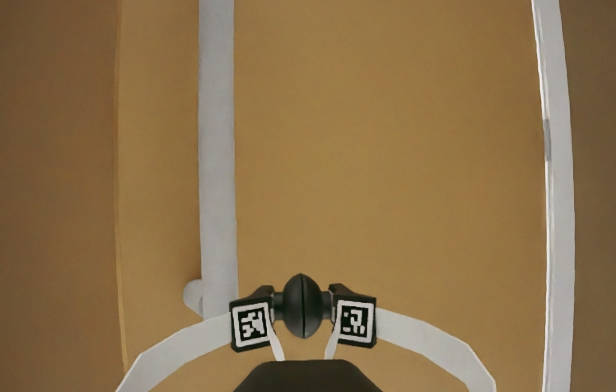

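Call:
{"method": "execute_actions", "body": {
  "actions": [
    {"r1":{"base":{"translate_m":0.17},"joints":{"gripper_m":0.09,"arm_m":0.02}}}
  ],
  "cameras": []
}}

Call:
{"method": "execute_actions", "body": {
  "actions": [
    {"r1":{"base":{"strafe_m":0.245},"joints":{"arm_m":0.4}}}
  ],
  "cameras": ["r1_wrist_camera"]
}}

Scene clock: 148.50 s.
r1.base_odometry: x=+3.700 y=-1.228 heading=-0.725 (m, m, rad; r1's odometry frame)
r1.turned_by_wheels: +0.000 (rad since the last result)
r1.turned_by_imu: -0.002 (rad since the last result)
r1.base_tilt: forward=+0.2 right=+0.1 (deg)
r1.lidar_m: 0.96 1.06 0.85 0.81 0.54 0.51 1.25 1.32 1.29 1.23 1.31 1.08
r1.base_status: done
r1.joint_positions: lift_m=+0.720 arm_m=+0.021 wrist_yaw_rad=+0.000 wrist_pitch_rad=+0.006 wrist_roll_rad=+0.000 gripper_m=+0.090
r1.joint_status: all done
r1.motor_effort: lift_m=+26(26) arm_m=-7(7) wrist_yaw_rad=+0(0) wrist_pitch_rad=-8(7) wrist_roll_rad=+1(0) gripper_m=+1(18) wheel_0=+0(4) wheel_1=+1(4) wheel_2=+0(11) (%)
r1.hand_pose: x=+0.4806 y=-0.0874 z=+0.8960 quat_wxyz=(+1.000, +0.000, +0.003, +0.000) (m; r1's base frame)
r1.wrist_depth_mm: 778 768 768 768 768 778 778 / 768 778 768 778 778 788 778 / 759 768 768 768 768 778 788 / 759 759 759 768 768 778 768 / 768 768 759 768 778 778 788 / 759 768 213 768 199 768 768 / 768 759 768 143 768 778 778
r2.base_odometry: x=-2.562 y=+0.750 heading=+2.956 (m, m, rad; r2's odometry frame)
r2.turned_by_wheels: +0.000 (rad since the last result)
r2.turned_by_imu: +0.000 (rad since the last result)
r2.base_tilt: forward=-0.1 right=+0.2 (deg)
r2.lidar_m: 0.42 0.46 0.32 0.30 0.33 0.36 0.33 0.34 0.57 1.29 1.82 0.42
r2.base_status: not commanded
r2.joint_positions: lift_m=+0.850 arm_m=+0.001 wrist_yaw_rad=+0.000 wrist_pitch_rad=+0.153 wrist_roll_rad=+0.010 gripper_m=+0.071
r2.joint_status: not commanded
r2.motor_effort: lift_m=+21(21) arm_m=-2(2) wrist_yaw_rad=+1(0) wrist_pitch_rad=-9(10) wrist_roll_rad=+0(0) gripper_m=-28(26) wheel_0=+1(1) wheel_1=+0(1) wheel_2=+1(1) (%)
r2.hand_pose: x=+0.4573 y=-0.0874 z=+0.9839 quat_wxyz=(+0.997, +0.005, +0.077, +0.000) (m; r2's base frame)
r2.wrist_depth_mm: 559 809 1499 1537 1499 1499 1499 / 569 820 1430 1537 1537 1499 1537 / 580 842 1308 1618 223 1576 1537 / 585 854 211 183 204 1042 554 / 591 809 212 190 199 1661 1708 / 585 699 203 213 194 180 1756 / 580 866 1366 106 189 1576 1661
pictures: none
No camera images: the call's "cameras" was empty. Leave "cameras" out to get every camera's image.

Scene clock: 150.73 s.
r1.base_odometry: x=+3.862 y=-1.044 heading=-0.725 (m, m, rad; r1's odometry frame)
r1.turned_by_wheels: +0.000 (rad since the last result)
r1.turned_by_imu: -0.001 (rad since the last result)
r1.base_tilt: forward=+0.1 right=+0.1 (deg)
r1.lidar_m: 0.95 0.81 0.59 0.56 0.61 0.35 0.42 1.32 1.55 1.48 1.41 1.05
r1.base_status: done
r1.joint_positions: lift_m=+0.720 arm_m=+0.399 wrist_yaw_rad=+0.000 wrist_pitch_rad=+0.006 wrist_roll_rad=+0.000 gripper_m=+0.090
r1.joint_status: all done
r1.motor_effort: lift_m=+25(25) arm_m=+6(8) wrist_yaw_rad=-1(1) wrist_pitch_rad=-7(7) wrist_roll_rad=+1(0) gripper_m=+2(2) wheel_0=+1(8) wheel_1=-2(9) wheel_2=+0(1) (%)
r1.hand_pose: x=+0.8581 y=-0.0874 z=+0.8961 quat_wxyz=(+1.000, +0.000, +0.003, +0.000) (m; r1's base frame)
r1.wrist_depth_mm: 397 397 392 397 399 402 404 / 394 397 392 399 402 402 402 / 394 397 392 399 399 397 399 / 394 394 384 397 402 402 402 / 394 394 382 397 402 402 402 / 394 397 213 399 198 402 402 / 392 394 382 143 397 399 402
r2.base_odometry: x=-2.562 y=+0.750 heading=+2.956 (m, m, rad; r2's odometry frame)
r2.turned_by_wheels: +0.000 (rad since the last result)
r2.turned_by_imu: +0.000 (rad since the last result)
r2.base_tilt: forward=-0.1 right=+0.2 (deg)
r2.lidar_m: 0.42 0.48 0.32 0.30 0.33 0.36 0.33 0.35 0.60 1.26 1.81 0.42
r2.base_status: not commanded
r2.joint_positions: lift_m=+0.850 arm_m=+0.001 wrist_yaw_rad=+0.000 wrist_pitch_rad=+0.153 wrist_roll_rad=+0.010 gripper_m=+0.071
r2.joint_status: not commanded
r2.motor_effort: lift_m=+21(21) arm_m=-2(2) wrist_yaw_rad=+2(0) wrist_pitch_rad=-8(8) wrist_roll_rad=+1(0) gripper_m=-26(27) wheel_0=+1(1) wheel_1=-1(1) wheel_2=+1(1) (%)
r2.hand_pose: x=+0.4573 y=-0.0874 z=+0.9839 quat_wxyz=(+0.997, +0.005, +0.077, +0.000) (m; r2's base frame)
r2.wrist_depth_mm: 564 809 1499 1537 1464 1499 1464 / 564 831 1430 1537 1499 496 1537 / 580 842 1308 1576 224 424 1576 / 585 866 211 183 203 427 1576 / 585 798 212 189 199 512 1661 / 585 699 203 213 194 181 1756 / 585 866 1336 106 190 591 1661
pictures: r1_wrist_camera
Images, in order (width x height): r1_wrist_camera 616x392.

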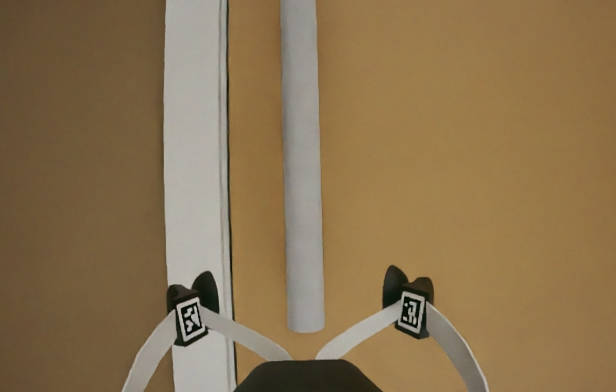

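Call:
{"method": "execute_actions", "body": {
  "actions": [
    {"r1":{"joints":{"arm_m":0.54,"gripper_m":0.07},"contact_limits":{"arm_m":0.25}}}
  ],
  "cameras": ["r1_wrist_camera"]
}}

Call:
{"method": "execute_actions", "body": {
  "actions": [
    {"r1":{"joints":{"gripper_m":-0.02}}}
  ],
  "cameras": ["r1_wrist_camera"]
}}

Scene clock: 152.47 s.
r1.base_odometry: x=+3.862 y=-1.044 heading=-0.725 (m, m, rad; r1's odometry frame)
r1.turned_by_wheels: +0.000 (rad since the last result)
r1.turned_by_imu: -0.001 (rad since the last result)
r1.base_tilt: forward=+0.0 right=+0.1 (deg)
r1.lidar_m: 0.94 0.79 0.60 0.55 0.59 0.34 0.41 1.33 1.55 1.48 1.45 1.05
r1.base_status: not commanded
r1.joint_positions: lift_m=+0.720 arm_m=+0.539 wrist_yaw_rad=+0.000 wrist_pitch_rad=+0.006 wrist_roll_rad=+0.000 gripper_m=+0.070
r1.joint_status: all done
r1.motor_effort: lift_m=+25(25) arm_m=+7(8) wrist_yaw_rad=-1(1) wrist_pitch_rad=-6(6) wrist_roll_rad=+1(0) gripper_m=-1(5) wheel_0=+1(1) wheel_1=-2(2) wheel_2=+0(0) (%)
r1.contact_limits: arm_m 0.25
r1.hand_pose: x=+0.9981 y=-0.0874 z=+0.8961 quat_wxyz=(+1.000, +0.000, +0.003, +0.000) (m; r1's base frame)
r1.wrist_depth_mm: 257 244 257 180 259 260 - / 256 244 258 180 260 260 262 / 255 243 258 181 260 259 260 / 255 244 258 181 259 260 259 / 255 243 256 181 259 259 259 / 255 243 209 181 194 260 259 / 255 242 257 143 258 259 -
r2.base_odometry: x=-2.562 y=+0.750 heading=+2.956 (m, m, rad; r2's odometry frame)
r2.turned_by_wheels: +0.000 (rad since the last result)
r2.turned_by_imu: +0.000 (rad since the last result)
r2.base_tilt: forward=-0.1 right=+0.2 (deg)
r2.lidar_m: 0.42 0.47 0.32 0.31 0.33 0.36 0.33 0.34 0.60 1.30 1.82 0.43
r2.base_status: not commanded
r2.joint_positions: lift_m=+0.850 arm_m=+0.001 wrist_yaw_rad=+0.000 wrist_pitch_rad=+0.153 wrist_roll_rad=+0.010 gripper_m=+0.071
r2.joint_status: not commanded
r2.motor_effort: lift_m=+21(21) arm_m=-2(2) wrist_yaw_rad=+1(0) wrist_pitch_rad=-9(9) wrist_roll_rad=+0(1) gripper_m=-28(27) wheel_0=+1(1) wheel_1=-1(0) wheel_2=+1(1) (%)
r2.hand_pose: x=+0.4573 y=-0.0874 z=+0.9839 quat_wxyz=(+0.997, +0.005, +0.077, +0.000) (m; r2's base frame)
r2.wrist_depth_mm: 564 809 1499 1499 1499 1499 1499 / 569 831 1430 1537 1499 504 1537 / 580 842 1308 1576 223 427 1576 / 580 854 211 183 204 430 1576 / 585 798 212 190 200 512 1618 / 585 699 203 213 194 180 1756 / 580 854 1366 106 190 591 1661
pictures: r1_wrist_camera
Images, in order (width x height): r1_wrist_camera 616x392.

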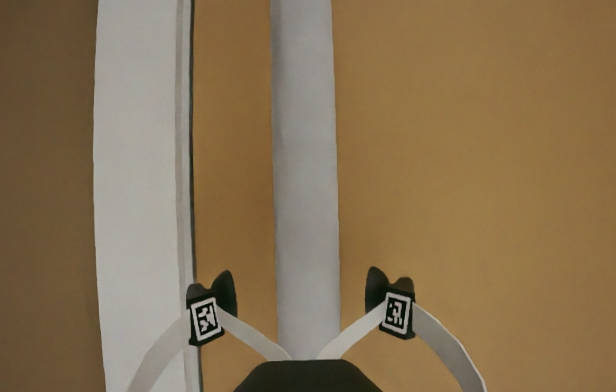

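Scene clock: 154.10 s.
r1.base_odometry: x=+3.862 y=-1.044 heading=-0.725 (m, m, rad; r1's odometry frame)
r1.turned_by_wheels: +0.000 (rad since the last result)
r1.turned_by_imu: -0.001 (rad since the last result)
r1.base_tilt: forward=+0.1 right=+0.2 (deg)
r1.lidar_m: 0.94 0.80 0.58 0.57 0.61 0.36 0.39 1.33 1.55 1.47 1.46 1.04
r1.base_status: not commanded
r1.joint_positions: lift_m=+0.720 arm_m=+0.539 wrist_yaw_rad=-0.002 wrist_pitch_rad=+0.006 wrist_roll_rad=+0.000 gripper_m=-0.020
r1.joint_status: all done
r1.motor_effort: lift_m=+25(25) arm_m=+5(7) wrist_yaw_rad=+6(10) wrist_pitch_rad=-6(7) wrist_roll_rad=+1(1) gripper_m=-11(13) wheel_0=-3(3) wheel_1=-2(2) wheel_2=-1(1) (%)
r1.hand_pose: x=+0.9983 y=-0.0881 z=+0.8961 quat_wxyz=(+1.000, +0.000, +0.003, -0.001) (m; r1's base frame)
r1.wrist_depth_mm: 255 243 242 165 246 248 - / 256 244 242 164 246 249 251 / 255 243 242 164 247 248 249 / 254 243 243 164 246 247 249 / 254 241 241 164 245 247 250 / 253 244 241 165 245 247 249 / 255 241 240 161 245 248 -
r2.base_odometry: x=-2.562 y=+0.750 heading=+2.956 (m, m, rad; r2's odometry frame)
r2.turned_by_wheels: +0.000 (rad since the last result)
r2.turned_by_imu: +0.000 (rad since the last result)
r2.base_tilt: forward=-0.1 right=+0.2 (deg)
r2.lidar_m: 0.42 0.45 0.33 0.31 0.33 0.36 0.33 0.35 0.59 1.28 1.82 0.42
r2.base_status: not commanded
r2.joint_positions: lift_m=+0.850 arm_m=+0.001 wrist_yaw_rad=+0.000 wrist_pitch_rad=+0.153 wrist_roll_rad=+0.010 gripper_m=+0.071
r2.joint_status: not commanded
r2.motor_effort: lift_m=+21(21) arm_m=-2(2) wrist_yaw_rad=+0(0) wrist_pitch_rad=-8(9) wrist_roll_rad=+0(0) gripper_m=-27(27) wheel_0=+1(1) wheel_1=-1(1) wheel_2=+1(1) (%)
r2.hand_pose: x=+0.4573 y=-0.0874 z=+0.9839 quat_wxyz=(+0.997, +0.005, +0.077, +0.000) (m; r2's base frame)
r2.wrist_depth_mm: 559 809 1499 1499 1464 1464 1499 / 569 820 1464 1499 1499 496 1537 / 580 854 1308 1537 223 427 1576 / 580 854 211 183 203 424 1576 / 585 798 212 190 199 512 1708 / 585 707 203 213 195 180 1708 / 585 866 1336 106 189 585 1661
pictures: r1_wrist_camera
Images, in order (width x height): r1_wrist_camera 616x392.

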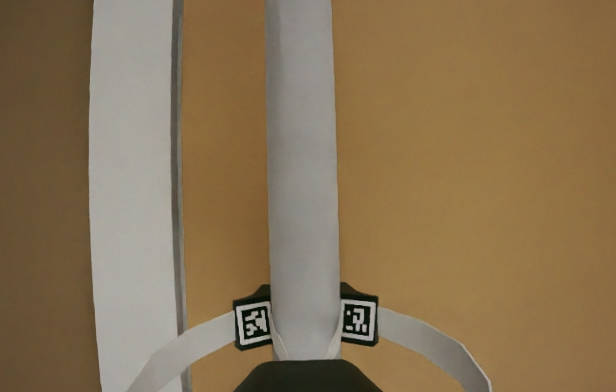

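Call:
{"method": "execute_actions", "body": {
  "actions": [
    {"r1":{"base":{"strafe_m":-0.03},"joints":{"arm_m":0.365}}}
  ],
  "cameras": []
}}

Call:
{"method": "execute_actions", "body": {
  "actions": [
    {"r1":{"base":{"strafe_m":-0.07},"joints":{"arm_m":0.2}}}
  ],
  "cameras": ["r1_wrist_camera"]
}}

Scene clock: 156.00 s.
r1.base_odometry: x=+3.842 y=-1.067 heading=-0.725 (m, m, rad; r1's odometry frame)
r1.turned_by_wheels: +0.000 (rad since the last result)
r1.turned_by_imu: -0.001 (rad since the last result)
r1.base_tilt: forward=+0.1 right=+0.2 (deg)
r1.lidar_m: 0.78 0.86 0.62 0.59 0.63 0.39 0.41 1.32 1.52 1.45 1.44 0.91
r1.base_status: done
r1.joint_positions: lift_m=+0.720 arm_m=+0.366 wrist_yaw_rad=-0.003 wrist_pitch_rad=+0.006 wrist_roll_rad=+0.000 gripper_m=-0.020
r1.joint_status: all done
r1.motor_effort: lift_m=+25(25) arm_m=-7(11) wrist_yaw_rad=+10(35) wrist_pitch_rad=-8(7) wrist_roll_rad=+1(1) gripper_m=-11(13) wheel_0=-1(11) wheel_1=-2(11) wheel_2=-1(11) (%)
r1.hand_pose: x=+0.8254 y=-0.0884 z=+0.8960 quat_wxyz=(+1.000, +0.000, +0.003, -0.002) (m; r1's base frame)
r1.wrist_depth_mm: 427 427 234 164 264 282 298 / 424 427 234 164 263 282 297 / 424 424 234 164 262 281 296 / 421 421 233 164 262 278 294 / 424 427 231 165 260 278 293 / 421 424 227 165 254 279 294 / 421 427 228 143 257 279 294
r2.base_odometry: x=-2.562 y=+0.750 heading=+2.956 (m, m, rad; r2's odometry frame)
r2.turned_by_wheels: +0.000 (rad since the last result)
r2.turned_by_imu: +0.000 (rad since the last result)
r2.base_tilt: forward=-0.1 right=+0.2 (deg)
r2.lidar_m: 0.42 0.48 0.34 0.30 0.32 0.35 0.33 0.35 0.60 1.28 1.81 0.39
r2.base_status: not commanded
r2.joint_positions: lift_m=+0.850 arm_m=+0.001 wrist_yaw_rad=+0.000 wrist_pitch_rad=+0.153 wrist_roll_rad=+0.010 gripper_m=+0.071
r2.joint_status: not commanded
r2.motor_effort: lift_m=+21(21) arm_m=-2(2) wrist_yaw_rad=+2(0) wrist_pitch_rad=-8(8) wrist_roll_rad=+0(0) gripper_m=-28(27) wheel_0=+1(1) wheel_1=-1(1) wheel_2=+1(1) (%)
r2.hand_pose: x=+0.4573 y=-0.0874 z=+0.9839 quat_wxyz=(+0.997, +0.005, +0.077, +0.000) (m; r2's base frame)
r2.wrist_depth_mm: 564 809 1499 1499 1366 1397 452 / 569 820 1430 1576 1397 1397 1499 / 580 854 1308 1576 223 427 1537 / 585 866 211 183 204 424 433 / 585 809 212 190 199 512 1708 / 585 699 203 213 195 180 1708 / 580 866 1366 106 189 603 1661
pictures: none
No camera images: the call's "cameras" was empty. Leave "cameras" out to get every camera's image.

Scene clock: 157.93 s.
r1.base_odometry: x=+3.796 y=-1.119 heading=-0.726 (m, m, rad; r1's odometry frame)
r1.turned_by_wheels: +0.000 (rad since the last result)
r1.turned_by_imu: +0.000 (rad since the last result)
r1.base_tilt: forward=+0.1 right=+0.1 (deg)
r1.lidar_m: 0.59 0.98 0.71 0.65 0.71 0.40 0.80 1.31 1.44 1.38 1.45 0.75
r1.base_status: done
r1.joint_positions: lift_m=+0.720 arm_m=+0.201 wrist_yaw_rad=-0.001 wrist_pitch_rad=+0.006 wrist_roll_rad=+0.000 gripper_m=-0.020
r1.joint_status: all done
r1.motor_effort: lift_m=+25(25) arm_m=-8(10) wrist_yaw_rad=+5(36) wrist_pitch_rad=-7(8) wrist_roll_rad=+1(1) gripper_m=-9(14) wheel_0=-2(13) wheel_1=-1(9) wheel_2=+0(5) (%)
r1.hand_pose: x=+0.6605 y=-0.0878 z=+0.8960 quat_wxyz=(+1.000, +0.000, +0.003, -0.001) (m; r1's base frame)
r1.wrist_depth_mm: 591 214 229 166 289 336 379 / 591 216 229 165 286 332 379 / 591 215 228 165 286 329 375 / 580 214 227 164 285 327 379 / 585 214 227 164 283 327 373 / 585 591 216 165 274 327 373 / 591 585 215 161 277 327 373
r2.base_odometry: x=-2.562 y=+0.750 heading=+2.956 (m, m, rad; r2's odometry frame)
r2.turned_by_wheels: +0.000 (rad since the last result)
r2.turned_by_imu: +0.000 (rad since the last result)
r2.base_tilt: forward=-0.1 right=+0.2 (deg)
r2.lidar_m: 0.42 0.46 0.33 0.30 0.31 0.34 0.33 0.35 0.61 1.28 1.82 0.43
r2.base_status: not commanded
r2.joint_positions: lift_m=+0.850 arm_m=+0.001 wrist_yaw_rad=+0.000 wrist_pitch_rad=+0.153 wrist_roll_rad=+0.010 gripper_m=+0.071
r2.joint_status: not commanded
r2.motor_effort: lift_m=+21(21) arm_m=-2(2) wrist_yaw_rad=+2(1) wrist_pitch_rad=-9(9) wrist_roll_rad=+0(0) gripper_m=-26(27) wheel_0=+1(1) wheel_1=+0(1) wheel_2=+1(0) (%)
r2.hand_pose: x=+0.4573 y=-0.0874 z=+0.9839 quat_wxyz=(+0.997, +0.005, +0.077, +0.000) (m; r2's base frame)
r2.wrist_depth_mm: 559 809 1499 1499 1205 1281 1430 / 569 831 1430 1576 1229 1308 504 / 574 842 1308 1576 223 554 421 / 585 854 211 183 204 452 427 / 585 798 211 190 199 1499 512 / 591 707 203 213 194 180 549 / 585 866 1366 106 190 1537 1618
pictures: r1_wrist_camera
Images, in order (width x height): r1_wrist_camera 616x392.

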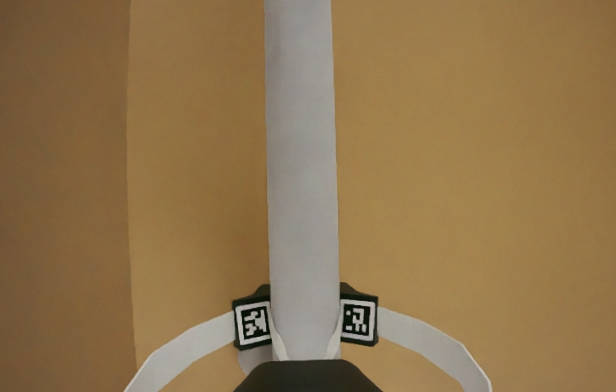

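Call:
{"method": "execute_actions", "body": {
  "actions": [
    {"r1":{"base":{"strafe_m":-0.14},"joints":{"arm_m":0.005}}}
  ],
  "cameras": []
}}

Call:
{"method": "execute_actions", "body": {
  "actions": [
    {"r1":{"base":{"translate_m":-0.13},"joints":{"arm_m":0.1},"pace":"slow"}}
  ],
  "cameras": ["r1_wrist_camera"]
}}

Scene clock: 160.03 s.
r1.base_odometry: x=+3.703 y=-1.224 heading=-0.726 (m, m, rad; r1's odometry frame)
r1.turned_by_wheels: +0.000 (rad since the last result)
r1.turned_by_imu: -0.001 (rad since the last result)
r1.base_tilt: forward=+0.0 right=+0.3 (deg)
r1.lidar_m: 0.41 1.06 0.85 0.79 0.54 0.48 1.23 1.33 1.28 1.25 1.32 0.41
r1.base_status: done
r1.joint_positions: lift_m=+0.720 arm_m=+0.006 wrist_yaw_rad=-0.004 wrist_pitch_rad=+0.007 wrist_roll_rad=+0.000 gripper_m=-0.020
r1.joint_status: all done
r1.motor_effort: lift_m=+25(25) arm_m=-8(10) wrist_yaw_rad=+11(17) wrist_pitch_rad=-8(8) wrist_roll_rad=+1(2) gripper_m=-14(13) wheel_0=-5(11) wheel_1=-1(11) wheel_2=+0(5) (%)
r1.hand_pose: x=+0.4655 y=-0.0885 z=+0.8959 quat_wxyz=(+1.000, +0.000, +0.003, -0.002) (m; r1's base frame)
r1.wrist_depth_mm: 788 188 222 166 349 500 768 / 778 187 222 166 345 488 759 / 768 186 221 166 342 480 741 / 768 187 221 166 338 477 723 / 768 185 220 165 338 473 715 / 788 189 203 165 183 469 723 / 768 179 194 161 324 477 741
r2.base_odometry: x=-2.562 y=+0.750 heading=+2.956 (m, m, rad; r2's odometry frame)
r2.turned_by_wheels: +0.000 (rad since the last result)
r2.turned_by_imu: +0.000 (rad since the last result)
r2.base_tilt: forward=-0.1 right=+0.2 (deg)
r2.lidar_m: 0.40 0.46 0.33 0.30 0.32 0.36 0.31 0.34 0.59 1.26 1.81 0.42
r2.base_status: not commanded
r2.joint_positions: lift_m=+0.850 arm_m=+0.001 wrist_yaw_rad=+0.000 wrist_pitch_rad=+0.153 wrist_roll_rad=+0.010 gripper_m=+0.071
r2.joint_status: not commanded
r2.motor_effort: lift_m=+21(21) arm_m=-2(2) wrist_yaw_rad=+0(0) wrist_pitch_rad=-9(8) wrist_roll_rad=+0(0) gripper_m=-27(28) wheel_0=+1(1) wheel_1=-1(1) wheel_2=+1(1) (%)
r2.hand_pose: x=+0.4573 y=-0.0874 z=+0.9839 quat_wxyz=(+0.997, +0.005, +0.077, +0.000) (m; r2's base frame)
r2.wrist_depth_mm: 569 798 1464 1537 - 1025 1336 / 569 820 1464 1537 - 1060 1499 / 574 842 1308 1537 223 1060 1464 / 580 854 211 183 204 798 539 / 591 798 212 190 199 1255 1661 / 585 707 203 213 194 180 1756 / 585 866 1336 106 190 1397 1661
pictures: none
No camera images: the call's "cameras" was empty. Leave "cameras" out to get every camera's image.

Scene clock: 162.67 s.
r1.base_odometry: x=+3.606 y=-1.138 heading=-0.727 (m, m, rad; r1's odometry frame)
r1.turned_by_wheels: -0.001 (rad since the last result)
r1.turned_by_imu: -0.101 (rad since the last result)
r1.base_tilt: forward=+0.2 right=+0.2 (deg)
r1.lidar_m: 0.48 1.14 0.85 0.78 0.39 0.36 1.10 1.18 1.38 1.27 1.30 0.77
r1.base_status: done
r1.joint_positions: lift_m=+0.720 arm_m=+0.100 wrist_yaw_rad=-0.006 wrist_pitch_rad=+0.006 wrist_roll_rad=-0.001 gripper_m=-0.019
r1.joint_status: all done
r1.on_its_own: wrist_yaw_rad is at rest, and its effort (+18) is outside its rest range (-13 to +13)
r1.motor_effort: lift_m=+25(25) arm_m=-3(7) wrist_yaw_rad=+18(33) wrist_pitch_rad=-7(7) wrist_roll_rad=+3(3) gripper_m=-17(20) wheel_0=-15(25) wheel_1=-5(19) wheel_2=+4(9) (%)
r1.hand_pose: x=+0.5593 y=-0.0892 z=+0.8960 quat_wxyz=(+1.000, +0.000, +0.003, -0.003) (m; r1's base frame)
r1.wrist_depth_mm: 750 175 219 167 410 759 904 / 759 176 219 166 404 741 891 / 750 176 218 167 399 715 891 / 750 176 218 167 399 691 891 / 750 175 216 167 394 691 891 / 741 173 201 167 183 699 891 / 750 167 191 144 392 517 891
r2.base_odometry: x=-2.562 y=+0.750 heading=+2.956 (m, m, rad; r2's odometry frame)
r2.turned_by_wheels: +0.000 (rad since the last result)
r2.turned_by_imu: +0.000 (rad since the last result)
r2.base_tilt: forward=-0.2 right=+0.2 (deg)
r2.lidar_m: 0.41 0.49 0.31 0.30 0.34 0.36 0.32 0.35 0.59 1.27 0.79 0.40
r2.base_status: not commanded
r2.joint_positions: lift_m=+0.850 arm_m=+0.001 wrist_yaw_rad=+0.000 wrist_pitch_rad=+0.153 wrist_roll_rad=+0.010 gripper_m=+0.071
r2.joint_status: not commanded
r2.motor_effort: lift_m=+21(21) arm_m=-2(2) wrist_yaw_rad=+2(1) wrist_pitch_rad=-8(9) wrist_roll_rad=-1(0) gripper_m=-27(28) wheel_0=+1(1) wheel_1=+0(1) wheel_2=+1(1) (%)
r2.hand_pose: x=+0.4573 y=-0.0874 z=+0.9839 quat_wxyz=(+0.997, +0.005, +0.077, +0.000) (m; r2's base frame)
r2.wrist_depth_mm: 559 809 1499 1499 - 976 1308 / 569 831 1430 1537 - 1025 1464 / 580 831 1281 1576 223 1060 1499 / 585 854 211 183 204 768 525 / 585 798 212 190 199 1182 1708 / 585 707 203 213 194 180 1808 / 580 854 1366 106 190 1336 1661
pictures: r1_wrist_camera
Images, in order (width x height): r1_wrist_camera 616x392.

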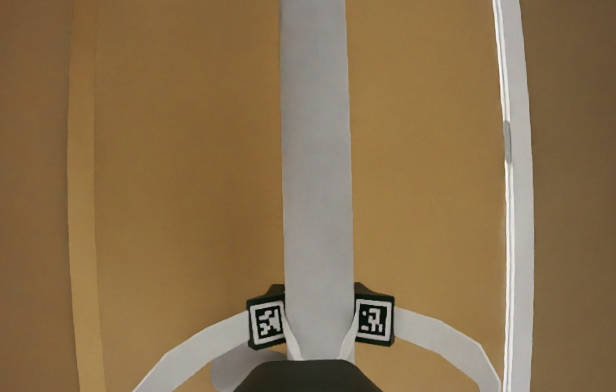

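Call:
{"method": "execute_actions", "body": {
  "actions": [
    {"r1":{"base":{"strafe_m":-0.15},"joints":{"arm_m":0.04},"pace":"slow"}}
  ],
  "cameras": ["r1_wrist_camera","r1_head_left_camera","r2_head_camera"]
}}

Scene clock: 165.60 s.
r1.base_odometry: x=+3.506 y=-1.250 heading=-0.727 (m, m, rad; r1's odometry frame)
r1.turned_by_wheels: +0.000 (rad since the last result)
r1.turned_by_imu: -0.043 (rad since the last result)
r1.base_tilt: forward=+0.0 right=+0.2 (deg)
r1.lidar_m: 0.39 1.20 1.01 0.90 0.50 0.65 1.13 1.15 1.24 1.13 1.15 0.90
r1.base_status: done
r1.joint_positions: lift_m=+0.720 arm_m=+0.041 wrist_yaw_rad=+0.002 wrist_pitch_rad=+0.006 wrist_roll_rad=-0.001 gripper_m=-0.020
r1.joint_status: all done
r1.motor_effort: lift_m=+25(25) arm_m=-5(17) wrist_yaw_rad=-6(17) wrist_pitch_rad=-6(8) wrist_roll_rad=+3(1) gripper_m=-7(20) wheel_0=+6(13) wheel_1=-2(17) wheel_2=-1(5) (%)
r1.hand_pose: x=+0.5005 y=-0.0868 z=+0.8961 quat_wxyz=(+1.000, +0.000, +0.003, +0.001) (m; r1's base frame)
r1.wrist_depth_mm: 134 164 211 145 654 960 1008 / 134 165 211 144 627 976 1008 / 133 165 211 144 609 976 976 / 134 165 210 144 597 960 976 / 132 164 209 143 591 946 1008 / 131 162 181 144 521 960 991 / 132 148 173 142 462 960 991
r2.base_odometry: x=-2.562 y=+0.750 heading=+2.956 (m, m, rad; r2's odometry frame)
r2.turned_by_wheels: +0.000 (rad since the last result)
r2.turned_by_imu: +0.000 (rad since the last result)
r2.base_tilt: forward=-0.1 right=+0.2 (deg)
r2.lidar_m: 0.40 0.48 0.33 0.31 0.32 0.36 0.33 0.34 0.58 1.28 0.76 0.44
r2.base_status: not commanded
r2.joint_positions: lift_m=+0.850 arm_m=+0.001 wrist_yaw_rad=+0.000 wrist_pitch_rad=+0.153 wrist_roll_rad=+0.010 gripper_m=+0.071
r2.joint_status: not commanded
r2.motor_effort: lift_m=+21(21) arm_m=-2(2) wrist_yaw_rad=+1(1) wrist_pitch_rad=-9(9) wrist_roll_rad=+1(0) gripper_m=-26(26) wheel_0=+1(1) wheel_1=-1(1) wheel_2=+1(1) (%)
r2.hand_pose: x=+0.4573 y=-0.0874 z=+0.9839 quat_wxyz=(+0.997, +0.005, +0.077, +0.000) (m; r2's base frame)
r2.wrist_depth_mm: 559 798 1499 1499 - - 1182 / 569 831 1430 1576 - - 1078 / 580 842 1281 1576 223 - 1042 / 580 854 211 183 204 - 917 / 597 798 212 190 200 - 1661 / 591 699 203 213 194 180 1708 / 585 866 1397 106 190 1537 1618
pictures: r1_head_left_camera, r1_wrist_camera, r2_head_camera
Images, in order (width x height): r1_head_left_camera 420x672, r1_wrist_camera 616x392, r2_head_camera 420x560.

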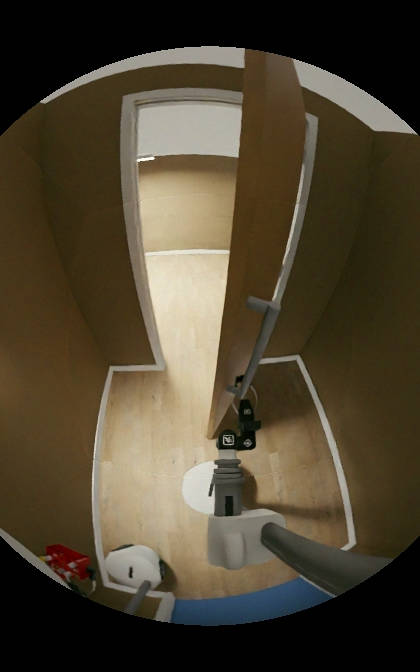

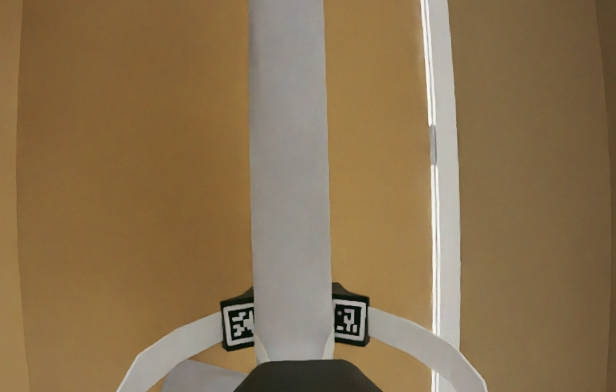

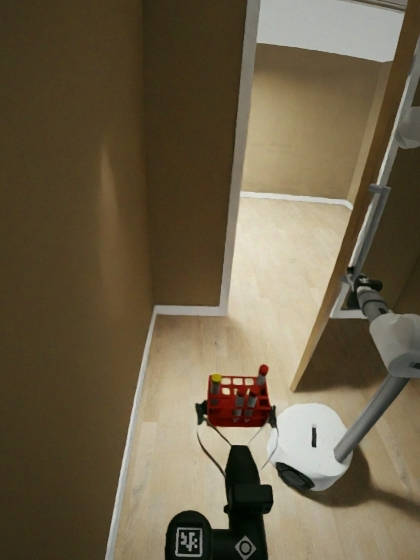

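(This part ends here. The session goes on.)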